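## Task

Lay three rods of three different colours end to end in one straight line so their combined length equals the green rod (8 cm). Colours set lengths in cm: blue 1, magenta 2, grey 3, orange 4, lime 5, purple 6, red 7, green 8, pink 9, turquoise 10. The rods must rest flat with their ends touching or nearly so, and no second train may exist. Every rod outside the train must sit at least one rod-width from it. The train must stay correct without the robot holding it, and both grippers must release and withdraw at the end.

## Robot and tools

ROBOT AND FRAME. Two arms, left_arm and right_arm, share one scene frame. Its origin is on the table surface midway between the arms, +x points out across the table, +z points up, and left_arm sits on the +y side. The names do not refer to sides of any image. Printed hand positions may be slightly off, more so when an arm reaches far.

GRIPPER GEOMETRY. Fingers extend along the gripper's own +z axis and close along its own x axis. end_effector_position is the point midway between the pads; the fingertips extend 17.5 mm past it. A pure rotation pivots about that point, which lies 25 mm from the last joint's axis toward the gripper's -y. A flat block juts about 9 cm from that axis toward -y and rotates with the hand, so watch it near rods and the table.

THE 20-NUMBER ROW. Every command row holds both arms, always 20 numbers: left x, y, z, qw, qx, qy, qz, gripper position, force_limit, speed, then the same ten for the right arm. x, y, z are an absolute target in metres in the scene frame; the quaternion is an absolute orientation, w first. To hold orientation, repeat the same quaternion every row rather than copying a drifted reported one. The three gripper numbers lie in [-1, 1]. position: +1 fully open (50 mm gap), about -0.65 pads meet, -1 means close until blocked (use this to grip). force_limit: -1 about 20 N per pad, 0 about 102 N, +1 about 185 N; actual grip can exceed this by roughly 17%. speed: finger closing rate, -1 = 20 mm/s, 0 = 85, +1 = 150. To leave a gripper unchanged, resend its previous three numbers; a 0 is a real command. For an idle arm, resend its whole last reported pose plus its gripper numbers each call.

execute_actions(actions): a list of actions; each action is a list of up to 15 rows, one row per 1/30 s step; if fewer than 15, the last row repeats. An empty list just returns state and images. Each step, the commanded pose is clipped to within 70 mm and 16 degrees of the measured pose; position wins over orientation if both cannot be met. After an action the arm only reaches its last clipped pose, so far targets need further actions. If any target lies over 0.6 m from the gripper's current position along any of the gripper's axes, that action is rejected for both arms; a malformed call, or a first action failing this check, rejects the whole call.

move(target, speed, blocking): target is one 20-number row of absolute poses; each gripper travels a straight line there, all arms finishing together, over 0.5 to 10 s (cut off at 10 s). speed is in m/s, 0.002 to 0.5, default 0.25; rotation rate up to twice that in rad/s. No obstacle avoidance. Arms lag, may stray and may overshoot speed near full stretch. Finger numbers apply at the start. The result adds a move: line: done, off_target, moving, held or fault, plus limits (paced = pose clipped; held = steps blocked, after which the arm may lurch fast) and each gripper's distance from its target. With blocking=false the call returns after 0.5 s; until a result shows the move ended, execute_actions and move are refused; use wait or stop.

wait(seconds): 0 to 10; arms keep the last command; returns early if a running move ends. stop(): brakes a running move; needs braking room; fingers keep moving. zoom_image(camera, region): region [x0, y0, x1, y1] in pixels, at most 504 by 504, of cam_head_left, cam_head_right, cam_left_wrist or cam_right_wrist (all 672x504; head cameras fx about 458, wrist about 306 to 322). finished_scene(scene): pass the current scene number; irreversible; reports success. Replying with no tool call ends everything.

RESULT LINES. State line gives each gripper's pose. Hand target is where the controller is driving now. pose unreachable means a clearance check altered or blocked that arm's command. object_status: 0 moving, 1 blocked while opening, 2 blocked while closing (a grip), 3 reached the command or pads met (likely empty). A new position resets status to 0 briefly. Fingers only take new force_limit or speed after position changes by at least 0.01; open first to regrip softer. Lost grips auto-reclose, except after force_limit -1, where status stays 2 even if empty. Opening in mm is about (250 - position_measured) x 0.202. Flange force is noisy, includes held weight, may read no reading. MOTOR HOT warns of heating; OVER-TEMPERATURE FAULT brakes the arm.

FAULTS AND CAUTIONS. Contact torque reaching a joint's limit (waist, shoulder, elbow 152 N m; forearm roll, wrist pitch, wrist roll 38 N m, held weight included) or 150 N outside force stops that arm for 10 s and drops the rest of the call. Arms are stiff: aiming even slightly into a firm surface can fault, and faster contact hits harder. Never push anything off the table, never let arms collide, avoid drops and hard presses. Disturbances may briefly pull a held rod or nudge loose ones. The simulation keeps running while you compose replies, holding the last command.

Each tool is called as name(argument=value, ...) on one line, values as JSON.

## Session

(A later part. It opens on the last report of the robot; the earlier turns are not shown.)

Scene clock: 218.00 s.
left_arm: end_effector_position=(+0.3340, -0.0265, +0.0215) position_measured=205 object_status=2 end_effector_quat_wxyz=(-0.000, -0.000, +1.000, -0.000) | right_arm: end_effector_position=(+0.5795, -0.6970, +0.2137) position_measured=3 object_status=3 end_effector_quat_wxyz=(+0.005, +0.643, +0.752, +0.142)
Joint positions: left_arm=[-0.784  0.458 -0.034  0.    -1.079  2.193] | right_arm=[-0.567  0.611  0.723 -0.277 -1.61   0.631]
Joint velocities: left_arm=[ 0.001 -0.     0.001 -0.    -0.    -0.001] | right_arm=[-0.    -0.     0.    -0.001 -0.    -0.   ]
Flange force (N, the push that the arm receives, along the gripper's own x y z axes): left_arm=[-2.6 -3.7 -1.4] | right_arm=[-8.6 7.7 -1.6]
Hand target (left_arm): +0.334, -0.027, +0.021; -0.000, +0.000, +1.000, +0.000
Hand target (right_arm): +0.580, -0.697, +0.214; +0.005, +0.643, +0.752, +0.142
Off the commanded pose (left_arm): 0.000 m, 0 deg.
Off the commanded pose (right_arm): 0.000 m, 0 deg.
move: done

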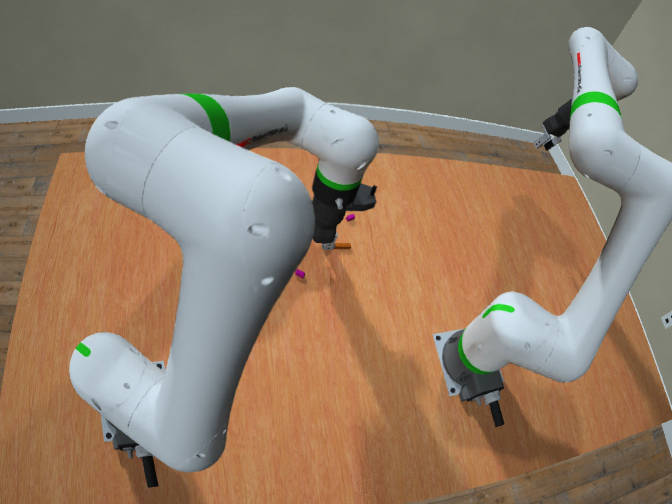

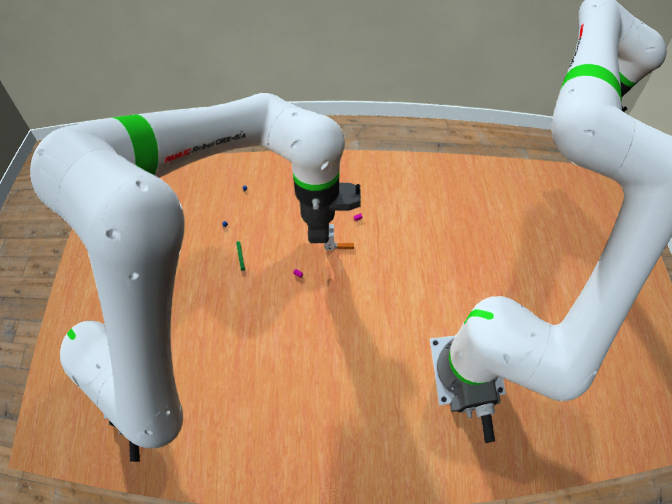

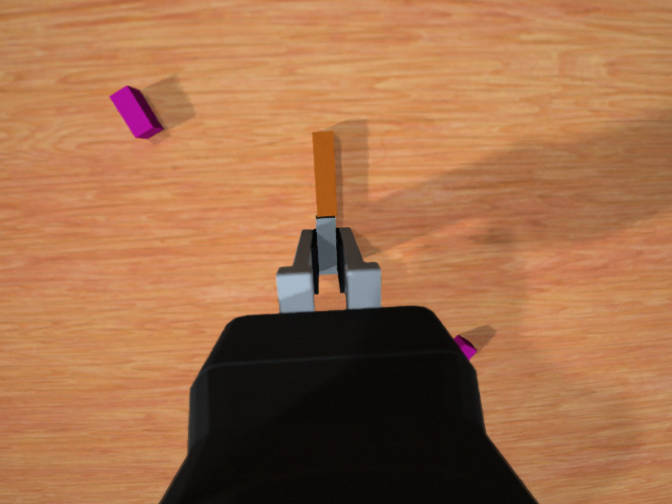

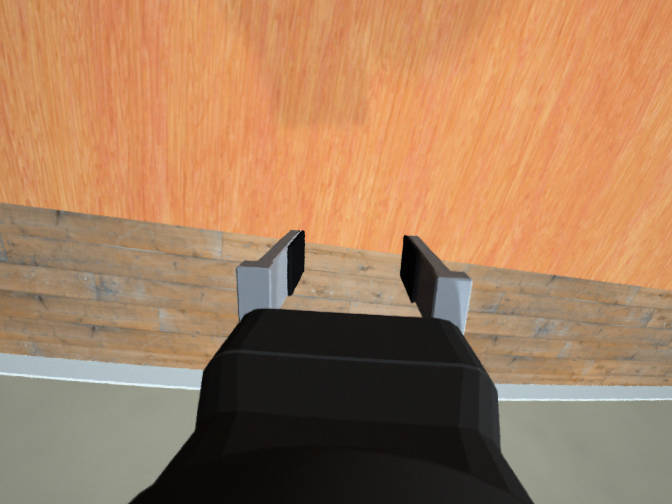

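execute_actions(actions=[[[0.334,-0.0268,0.0205,0,0,1,0,-1,-0.6,0,0.5795,-0.697,0.2137,0.005,0.643,0.752,0.142,1,0,0]],[[0.334,-0.0268,0.0205,0,0,1,0,1,-0.6,-0.5,0.5795,-0.697,0.2137,0.005,0.643,0.752,0.142,1,0,0]],[[0.334,-0.0268,0.0205,0,0,1,0,1,-0.6,-0.5,0.5795,-0.697,0.2137,0.005,0.643,0.752,0.142,1,0,0]],[[0.334,-0.0268,0.06,0,0,1,0,1,-0.6,-0.5,0.5795,-0.697,0.2137,0.005,0.643,0.752,0.142,1,0,0]]])

move(target=[0.405,0.235,0.09,0,0,1,0,1,-0.6,-0.5,0.5795,-0.697,0.2137,0.005,0.643,0.752,0.142,1,0,0])

Scene clock: 239.73 s.
left_arm: end_effector_position=(+0.3340, -0.0269, +0.0599) position_measured=3 object_status=3 end_effector_quat_wxyz=(-0.000, +0.000, +1.000, +0.000) | right_arm: end_effector_position=(+0.5795, -0.6970, +0.2137) position_measured=3 object_status=3 end_effector_quat_wxyz=(+0.005, +0.643, +0.752, +0.142)
Joint positions: left_arm=[-0.784  0.418  0.007  0.    -1.16   2.193] | right_arm=[-0.567  0.611  0.723 -0.277 -1.61   0.631]
Joint velocities: left_arm=[ 0.    -0.     0.001 -0.    -0.    -0.   ] | right_arm=[-0.    -0.001 -0.     0.     0.001  0.   ]
Flange force (N, the push that the arm receives, along the gripper's own x y z axes): left_arm=[-0.3 0.6 -0.2] | right_arm=[-2.9 2.5 0.1]
Flange force at the end of the 1st action (N, along the gripper's axes at the end of the call): left_arm=[-1.3 -2.0 -1.9] | right_arm=[-5.1 3.8 0.2]
Flange force at the end of the 2nd action (N, along the gripper's axes at the end of the call): left_arm=[-4.6 -3.6 -1.3] | right_arm=[-5.7 5.0 -0.8]
Flange force at the end of the 3rd action (N, along the gripper's axes at the end of the call): left_arm=[-2.9 -1.0 -1.6] | right_arm=[-5.0 5.8 -1.5]
Hand target (left_arm): +0.334, -0.027, +0.060; -0.000, +0.000, +1.000, -0.000
Hand target (right_arm): +0.579, -0.697, +0.214; +0.005, +0.643, +0.752, +0.142
Off the commanded pose (left_arm): 0.000 m, 0 deg.
Off the commanded pose (right_arm): 0.000 m, 0 deg.

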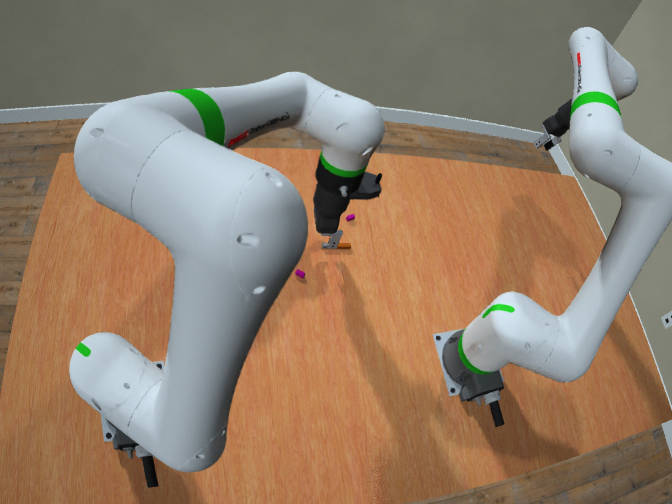

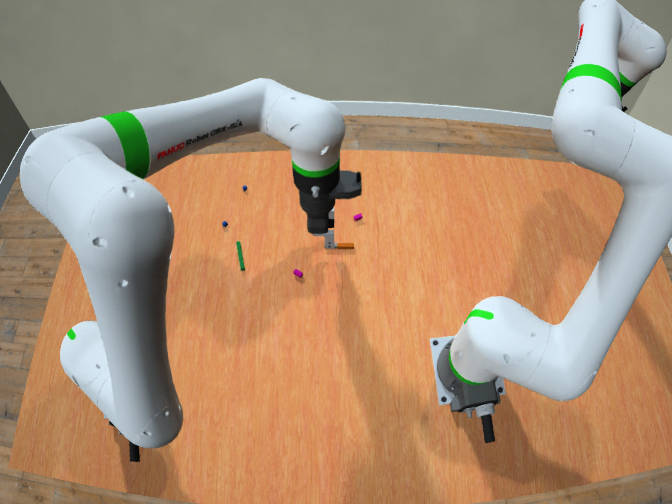

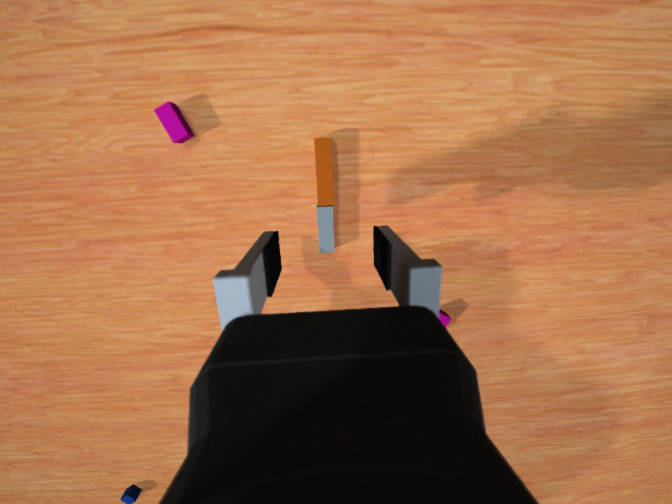

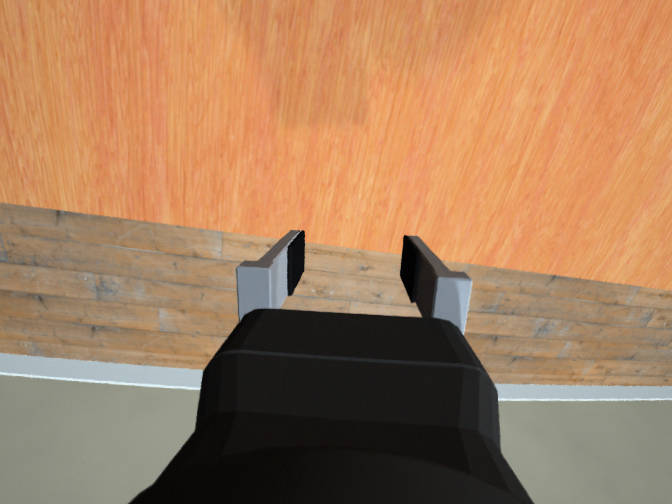

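Scene clock: 241.27 s.
left_arm: end_effector_position=(+0.4056, +0.2351, +0.0903) position_measured=3 object_status=3 end_effector_quat_wxyz=(+0.001, +0.000, +1.000, -0.000) | right_arm: end_effector_position=(+0.5795, -0.6970, +0.2137) position_measured=3 object_status=3 end_effector_quat_wxyz=(+0.005, +0.643, +0.752, +0.142)
Joint positions: left_arm=[-0.25   0.17  -0.238  0.    -1.161  1.659] | right_arm=[-0.567  0.611  0.723 -0.277 -1.61   0.631]
Joint velocities: left_arm=[ 0.001 -0.     0.001  0.    -0.    -0.001] | right_arm=[-0.    -0.001  0.     0.     0.001 -0.   ]
Flange force (N, the push that the arm receives, along the gripper's own x y z axes): left_arm=[-3.4 -1.0 -2.1] | right_arm=[-9.2 7.6 -2.0]
Hand target (left_arm): +0.406, +0.235, +0.090; +0.001, +0.000, +1.000, -0.000
Hand target (right_arm): +0.580, -0.697, +0.214; +0.005, +0.643, +0.752, +0.142
Off the commanded pose (left_arm): 0.001 m, 0 deg.
Off the commanded pose (right_arm): 0.000 m, 0 deg.
move: done

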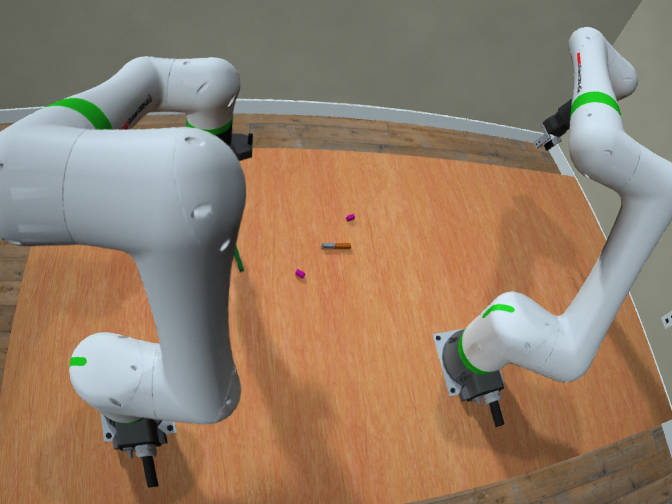

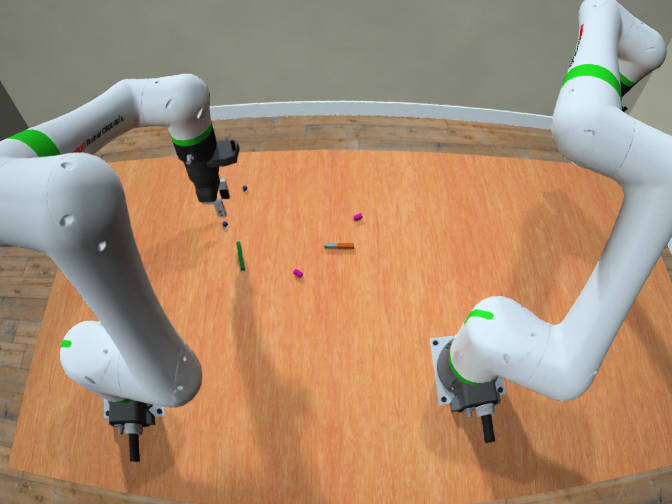

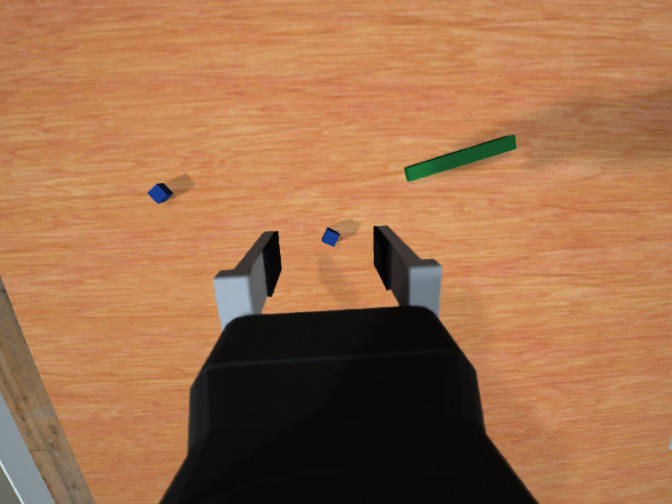

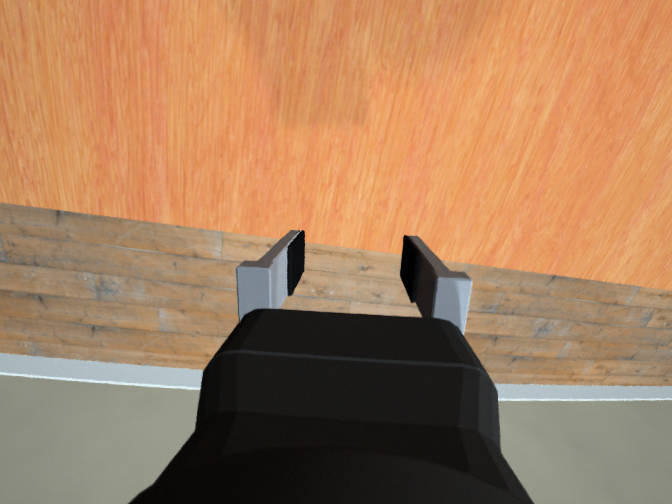

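zoom_image(camera="cam_left_wrist", region=[268,190,398,290])

Region (268, 190, 398, 290) of cam_left_wrist's 672x504 image, scaled by 3.877, with more detail than that image has; it fills the top 388 rows of this view, and the rest is white.

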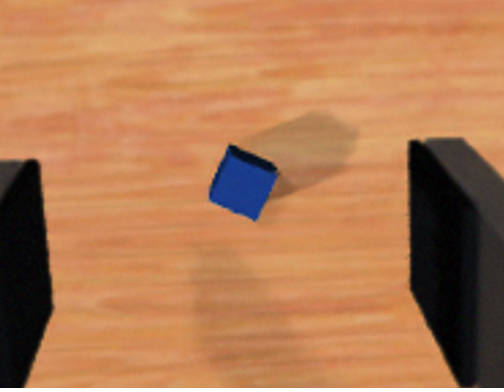

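move(target=[0.404,0.248,0.04,0,0.25,0.968,0,1,-0.6,-0.5,0.5795,-0.697,0.2137,0.005,0.643,0.752,0.142,1,0,0], speed=0.08)

zoom_image(camera="cam_left_wrist", region=[268,190,398,290])

Scene clock: 259.53 s.
left_arm: end_effector_position=(+0.4039, +0.2481, +0.0400) position_measured=3 object_status=3 end_effector_quat_wxyz=(+0.000, +0.250, +0.968, +0.000) | right_arm: end_effector_position=(+0.5795, -0.6970, +0.2137) position_measured=3 object_status=3 end_effector_quat_wxyz=(+0.005, +0.643, +0.752, +0.142)
Joint positions: left_arm=[-0.228  0.243 -0.28  -0.    -1.047  1.132] | right_arm=[-0.567  0.611  0.723 -0.277 -1.61   0.631]
Joint velocities: left_arm=[-0.001  0.    -0.001  0.003  0.    -0.001] | right_arm=[-0.001 -0.     0.     0.001  0.    -0.001]
Flange force (N, the push that the arm receives, along the gripper's own x y z axes): left_arm=[0.7 -0.3 -1.2] | right_arm=[-7.1 4.6 -1.2]
Hand target (left_arm): +0.404, +0.248, +0.040; +0.000, +0.250, +0.968, +0.000
Hand target (right_arm): +0.580, -0.697, +0.214; +0.005, +0.643, +0.752, +0.142
Off the commanded pose (left_arm): 0.000 m, 0 deg.
Off the commanded pose (right_arm): 0.000 m, 0 deg.
move: done

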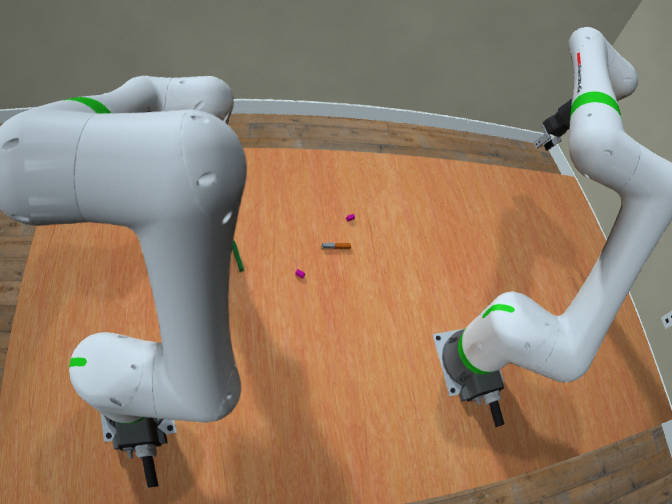

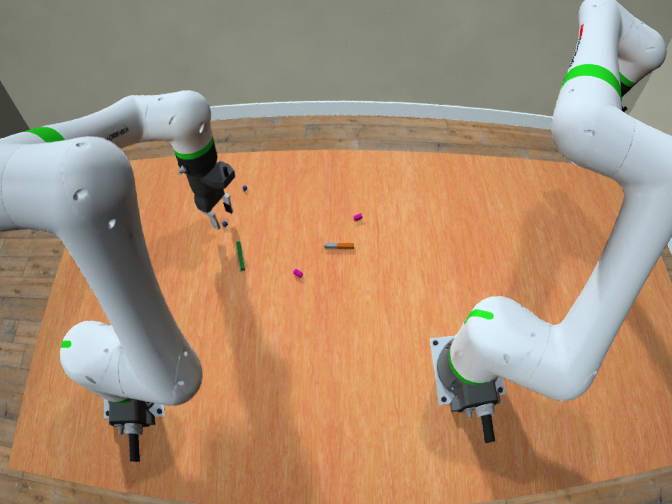

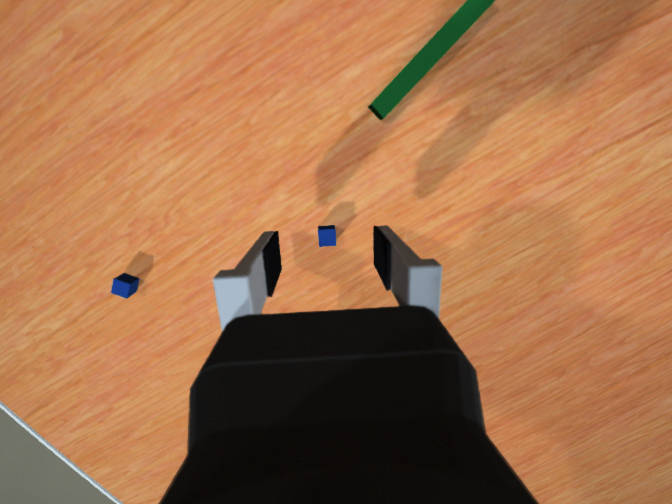

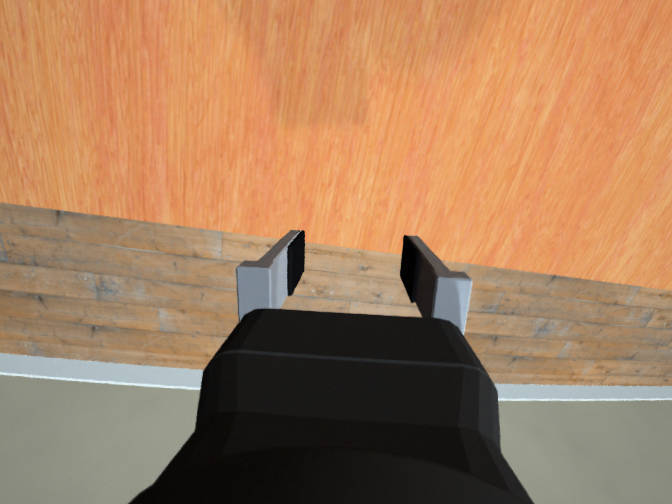

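Region (268, 190, 398, 290) of cam_left_wrist's 672x504 image, scaled by 3.877, with more detail than that image has; it fills the top 388 rows of this view, and the rest is white.

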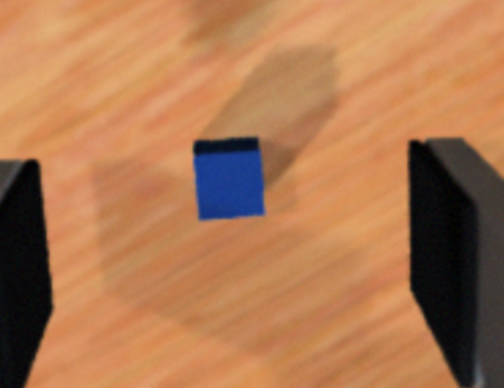

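move(target=[0.4055,0.2505,0.0205,0,0.25,0.968,0,1,-0.6,-0.5,0.5795,-0.697,0.2137,0.005,0.643,0.752,0.142,1,0,0], speed=0.04)

zoom_image(camera="cam_left_wrist", region=[268,190,398,290])

Scene clock: 270.00 s.
left_arm: end_effector_position=(+0.4055, +0.2505, +0.0205) position_measured=3 object_status=3 end_effector_quat_wxyz=(+0.000, +0.250, +0.968, +0.000) | right_arm: end_effector_position=(+0.5795, -0.6970, +0.2137) position_measured=3 object_status=3 end_effector_quat_wxyz=(+0.005, +0.643, +0.752, +0.142)
Joint positions: left_arm=[-0.222  0.27  -0.298 -0.    -1.002  1.126] | right_arm=[-0.567  0.611  0.723 -0.277 -1.61   0.631]
Joint velocities: left_arm=[-0.001  0.    -0.001  0.     0.001  0.001] | right_arm=[-0.     0.001 -0.     0.    -0.001 -0.   ]
Flange force (N, the push that the arm receives, along the gripper's own x y z axes): left_arm=[-2.6 0.7 -0.4] | right_arm=[-3.7 2.9 -0.9]
Hand target (left_arm): +0.405, +0.251, +0.020; +0.000, +0.250, +0.968, +0.000
Hand target (right_arm): +0.579, -0.697, +0.214; +0.005, +0.643, +0.752, +0.142
Off the commanded pose (left_arm): 0.000 m, 0 deg.
Off the commanded pose (right_arm): 0.000 m, 0 deg.
move: done

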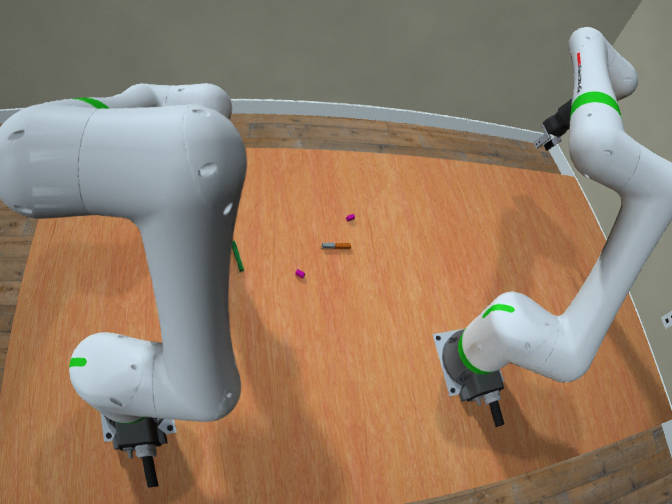

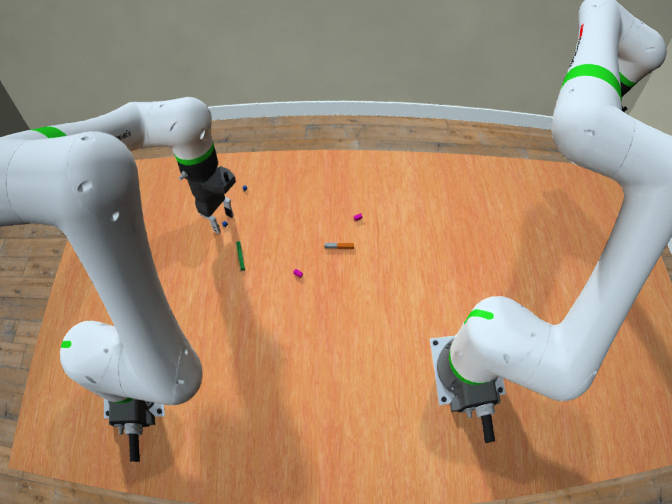

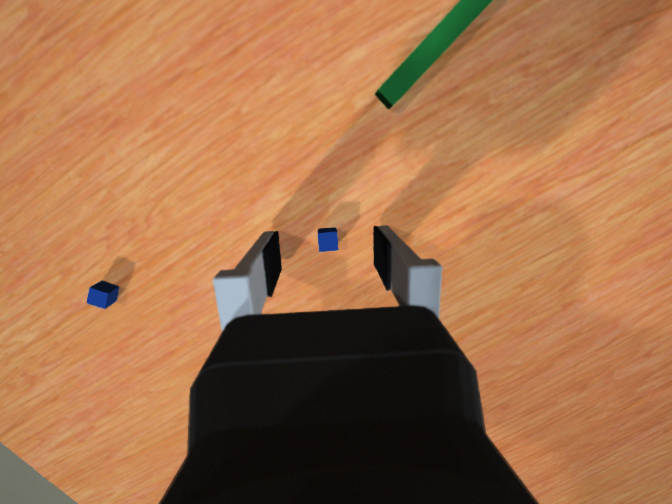

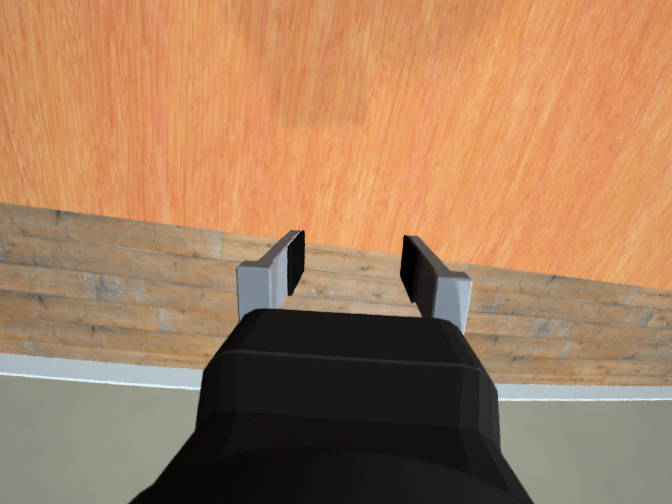

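Region (268, 190, 398, 290) of cam_left_wrist's 672x504 image, scaled by 3.877, with more detail than that image has; it fills the top 388 rows of this view, and the rest is white.

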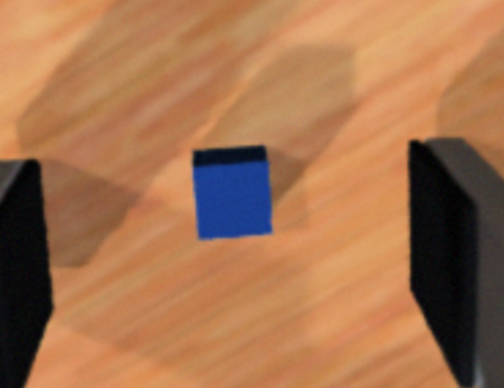

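execute_actions(actions=[[[0.4055,0.2505,0.0205,0,0.25,0.968,0,-1,-0.6,0,0.5795,-0.697,0.2137,0.005,0.643,0.752,0.142,1,0,0]],[[0.4055,0.2505,0.0205,0,0.25,0.968,0,-1,-0.6,0,0.5795,-0.697,0.2137,0.005,0.643,0.752,0.142,1,0,0]],[[0.4055,0.2505,0.0205,0,0.25,0.968,0,-1,-0.6,0,0.5795,-0.697,0.2137,0.005,0.643,0.752,0.142,1,0,0]],[[0.4055,0.2505,0.05,0,0.25,0.968,0,-1,-0.6,0,0.5795,-0.697,0.2137,0.005,0.643,0.752,0.142,1,0,0]]])

move(target=[0.334,0.002,0.04,0,0,1,0,-1,-0.6,0,0.5795,-0.697,0.2137,0.005,0.643,0.752,0.142,1,0,0], speed=0.15)

move(target=[0.334,0.002,0.0215,0,0,1,0,-1,-0.6,0,0.5795,-0.697,0.2137,0.005,0.643,0.752,0.142,1,0,0], speed=0.03)

zoom_image(camera="cam_left_wrist", region=[228,120,428,300])

Scene clock: 283.80 s.
left_arm: end_effector_position=(+0.4055, +0.2505, +0.0500) position_measured=207 object_status=2 end_effector_quat_wxyz=(-0.000, +0.250, +0.968, -0.000) | right_arm: end_effector_position=(+0.5795, -0.6970, +0.2137) position_measured=3 object_status=3 end_effector_quat_wxyz=(+0.005, +0.643, +0.752, +0.142)
Joint positions: left_arm=[-0.222  0.233 -0.267  0.    -1.071  1.126] | right_arm=[-0.567  0.611  0.723 -0.277 -1.61   0.631]
Joint velocities: left_arm=[-0.001 -0.001  0.     0.    -0.     0.   ] | right_arm=[-0.001  0.002 -0.    -0.001 -0.    -0.001]
Flange force (N, the push that the arm receives, along the gripper's own x y z axes): left_arm=[-1.0 0.9 -1.3] | right_arm=[-2.7 0.4 1.6]
Flange force at the end of the 1st action (N, along the gripper's axes at the end of the call): left_arm=[-2.0 2.8 -1.2] | right_arm=[-7.6 7.7 -2.9]
Flange force at the end of the 2nd action (N, along the gripper's axes at the end of the call): left_arm=[-2.2 2.5 -1.6] | right_arm=[-6.0 4.6 -0.7]
Flange force at the end of the 3rd action (N, along the gripper's axes at the end of the call): left_arm=[-3.3 0.9 -0.5] | right_arm=[-1.8 -0.2 0.5]
Hand target (left_arm): +0.406, +0.250, +0.050; +0.000, +0.250, +0.968, -0.000
Hand target (right_arm): +0.579, -0.697, +0.214; +0.005, +0.643, +0.752, +0.142
Off the commanded pose (left_arm): 0.000 m, 0 deg.
Off the commanded pose (right_arm): 0.000 m, 0 deg.

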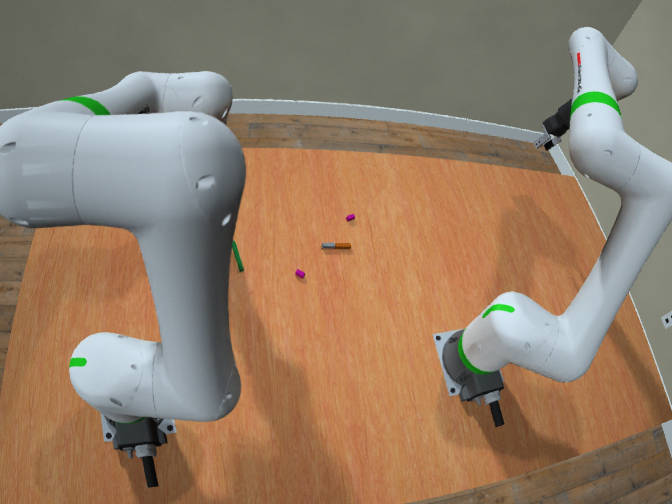

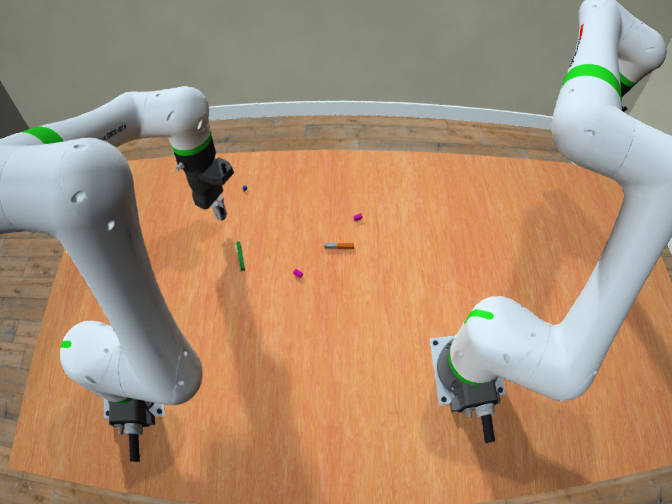

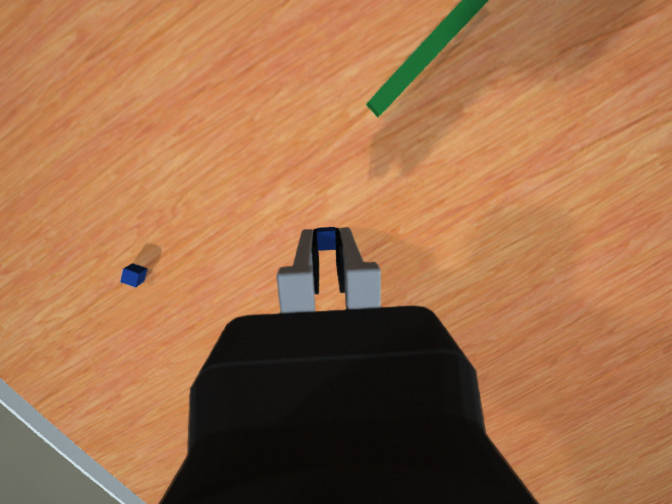

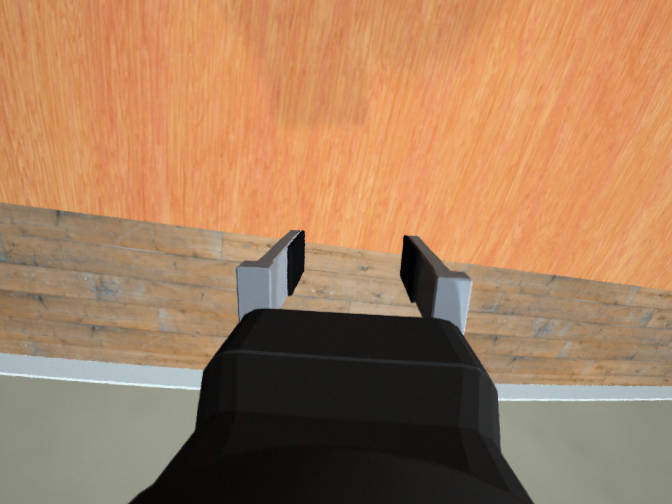

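Scene clock: 285.90 s.
left_arm: end_effector_position=(+0.3334, +0.0019, +0.0398) position_measured=207 object_status=2 end_effector_quat_wxyz=(-0.001, -0.000, +1.000, +0.000) | right_arm: end_effector_position=(+0.5795, -0.6970, +0.2137) position_measured=3 object_status=3 end_effector_quat_wxyz=(+0.005, +0.643, +0.752, +0.142)
Joint positions: left_arm=[-0.741  0.39  -0.084  0.    -1.098  2.15 ] | right_arm=[-0.567  0.611  0.723 -0.277 -1.61   0.631]
Joint velocities: left_arm=[-0.001  0.001  0.002 -0.001 -0.001  0.001] | right_arm=[ 0.    -0.001  0.    -0.001 -0.001 -0.001]
Flange force (N, the push that the arm receives, along the gripper's own x y z axes): left_arm=[-1.5 -1.2 -1.3] | right_arm=[-5.5 5.4 -0.5]
Hand target (left_arm): +0.333, +0.002, +0.040; -0.001, +0.000, +1.000, +0.000
Hand target (right_arm): +0.579, -0.697, +0.214; +0.005, +0.643, +0.752, +0.142
Off the commanded pose (left_arm): 0.001 m, 0 deg.
Off the commanded pose (right_arm): 0.000 m, 0 deg.
move: done

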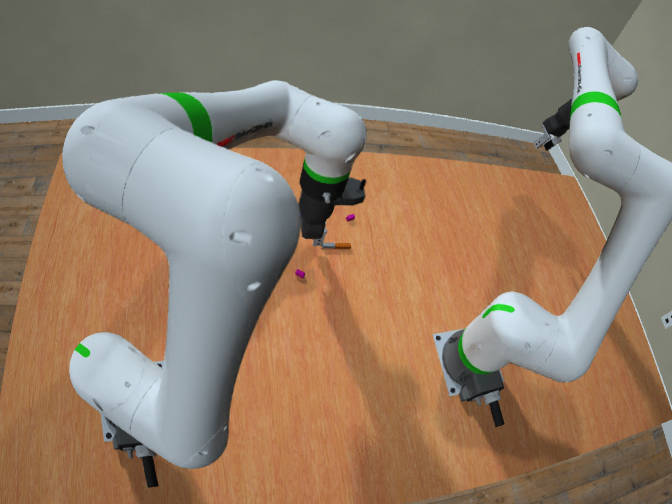

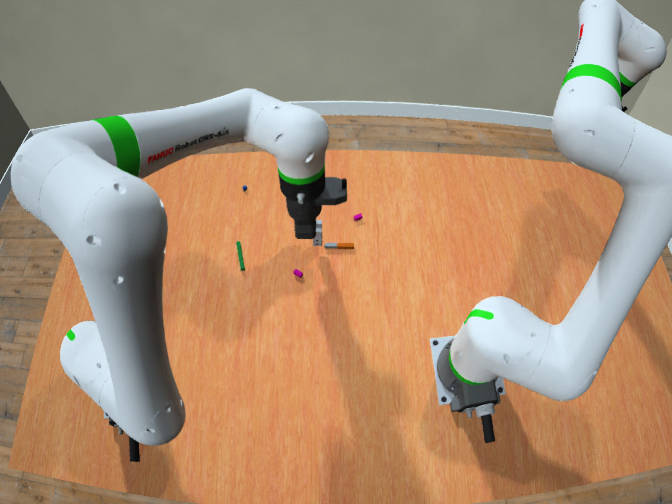

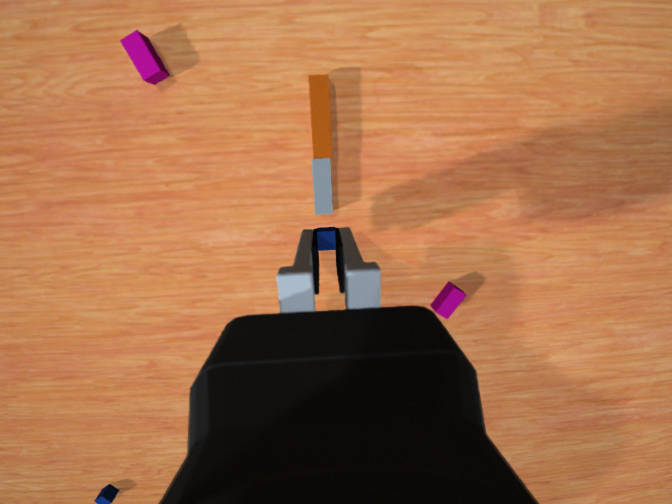

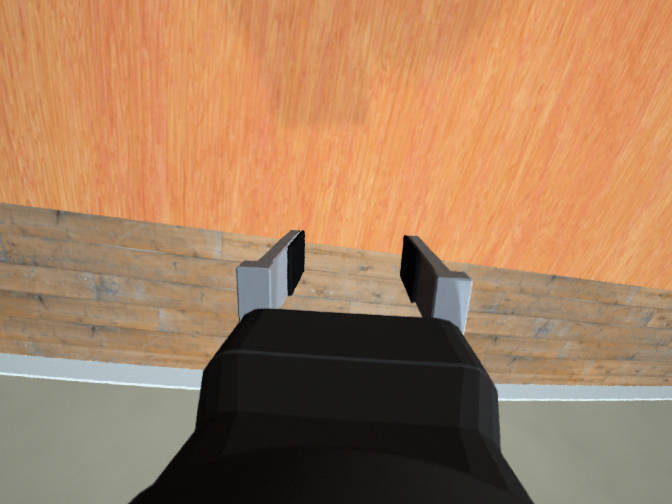

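Scene clock: 286.77 s.
left_arm: end_effector_position=(+0.3340, +0.0020, +0.0215) position_measured=207 object_status=2 end_effector_quat_wxyz=(+0.000, -0.000, +1.000, +0.000) | right_arm: end_effector_position=(+0.5795, -0.6970, +0.2137) position_measured=3 object_status=3 end_effector_quat_wxyz=(+0.005, +0.643, +0.752, +0.142)
Joint positions: left_arm=[-0.741  0.412 -0.102 -0.    -1.057  2.15 ] | right_arm=[-0.567  0.611  0.723 -0.277 -1.61   0.631]
Joint velocities: left_arm=[ 0.001  0.    -0.    -0.     0.001 -0.002] | right_arm=[-0.001  0.001 -0.     0.001 -0.002 -0.001]
Flange force (N, the push that the arm receives, along the gripper's own x y z axes): left_arm=[-3.0 -0.9 -1.4] | right_arm=[-0.7 -1.2 0.0]
Hand target (left_arm): +0.334, +0.002, +0.021; +0.000, -0.000, +1.000, +0.000
Hand target (right_arm): +0.579, -0.697, +0.214; +0.005, +0.643, +0.752, +0.142
Off the commanded pose (left_arm): 0.000 m, 0 deg.
Off the commanded pose (right_arm): 0.000 m, 0 deg.
move: done

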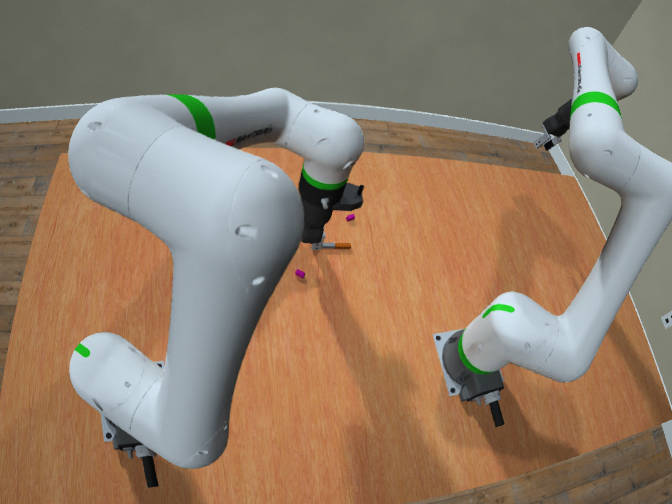

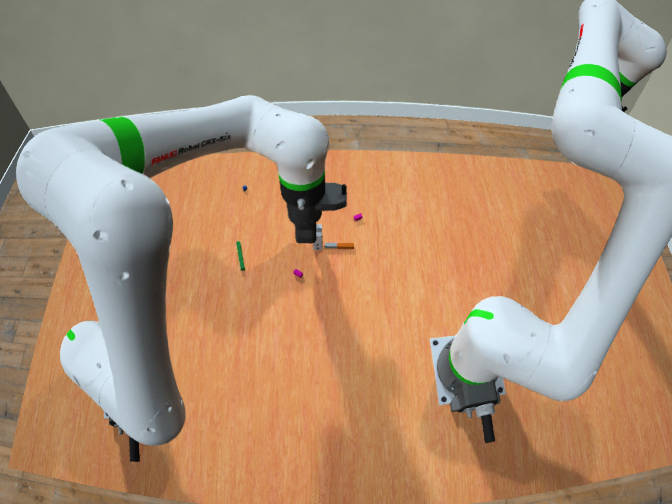

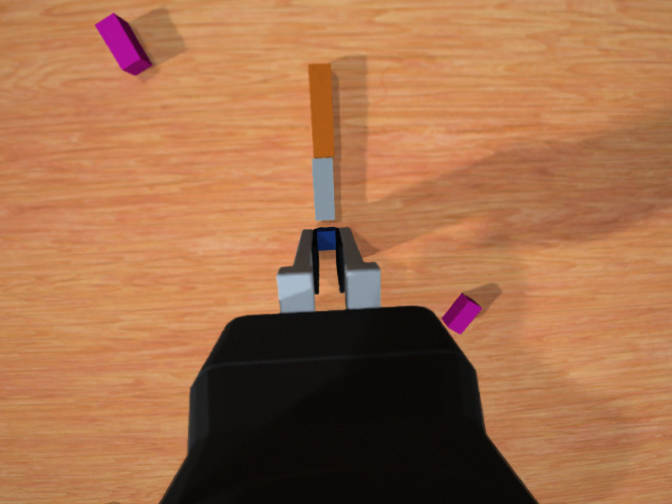

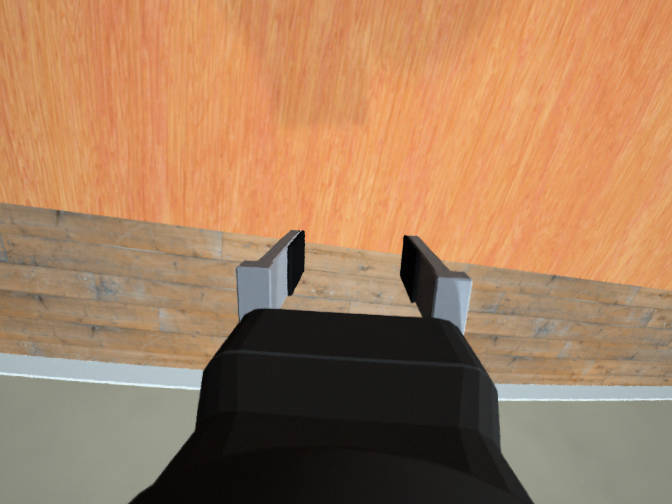

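Region (228, 120, 428, 300) of cam_left_wrist's 672x504 image, scaled by 2.520, with more detail than that image has; it fills the top 454 rows of this view, and the rest is white.

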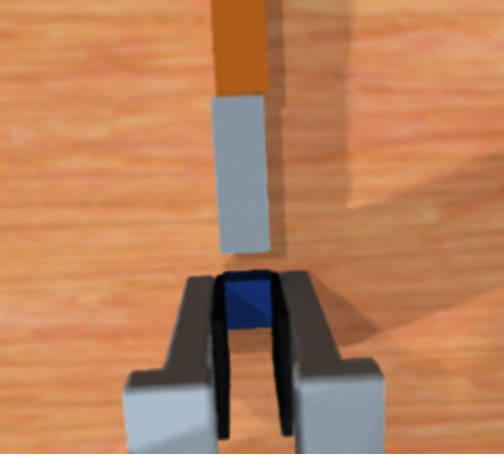

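move(target=[0.3345,-0.0024,0.0215,0,0,1,0,-1,-0.6,0,0.5795,-0.697,0.2137,0.005,0.643,0.752,0.142,1,0,0], speed=0.01)

zoom_image(camera="cam_left_wrist", region=[228,120,428,300])

Scene clock: 296.27 s.
left_arm: end_effector_position=(+0.3345, -0.0024, +0.0215) position_measured=207 object_status=2 end_effector_quat_wxyz=(-0.000, -0.000, +1.000, -0.000) | right_arm: end_effector_position=(+0.5795, -0.6970, +0.2137) position_measured=3 object_status=3 end_effector_quat_wxyz=(+0.005, +0.643, +0.752, +0.142)
Joint positions: left_arm=[-0.747  0.42  -0.091  0.    -1.061  2.156] | right_arm=[-0.567  0.611  0.723 -0.277 -1.61   0.631]
Joint velocities: left_arm=[-0.001  0.     0.001 -0.001 -0.     0.002] | right_arm=[ 0.001 -0.    -0.    -0.    -0.001 -0.   ]
Flange force (N, the push that the arm receives, along the gripper's own x y z axes): left_arm=[-0.9 -0.3 -2.5] | right_arm=[-8.4 6.2 -2.3]
Hand target (left_arm): +0.334, -0.002, +0.021; -0.000, +0.000, +1.000, +0.000
Hand target (right_arm): +0.580, -0.697, +0.214; +0.005, +0.643, +0.752, +0.142
Off the commanded pose (left_arm): 0.000 m, 0 deg.
Off the commanded pose (right_arm): 0.000 m, 0 deg.
move: done

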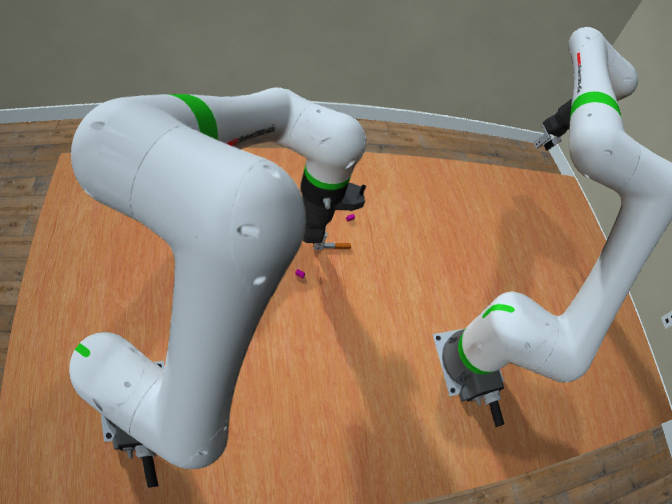

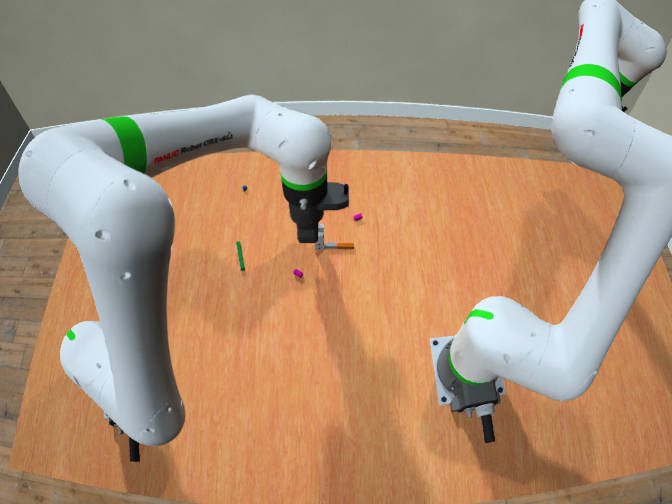

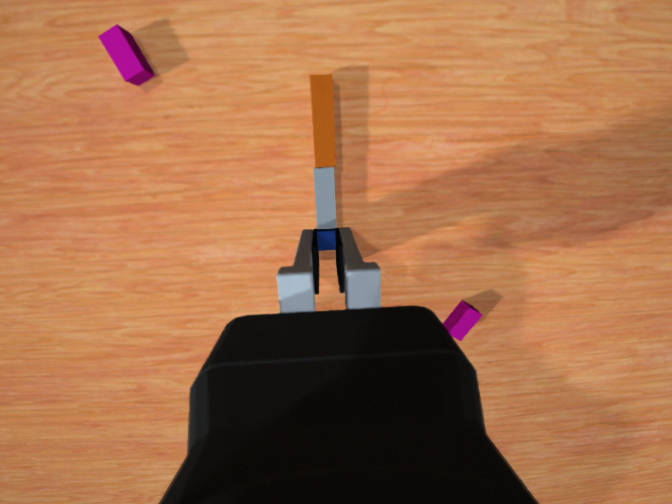

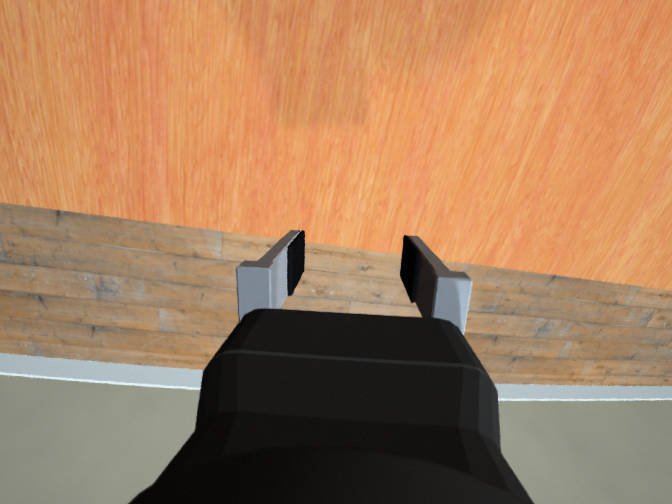

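Region (228, 120, 428, 300) of cam_left_wrist's 672x504 image, scaled by 2.520, with more detail than that image has; it fills the top 454 rows of this view, and the rest is white.

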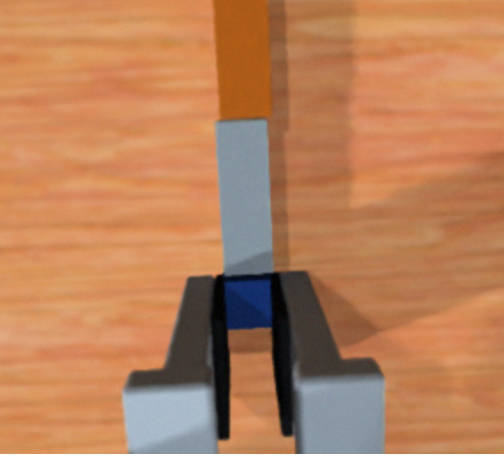

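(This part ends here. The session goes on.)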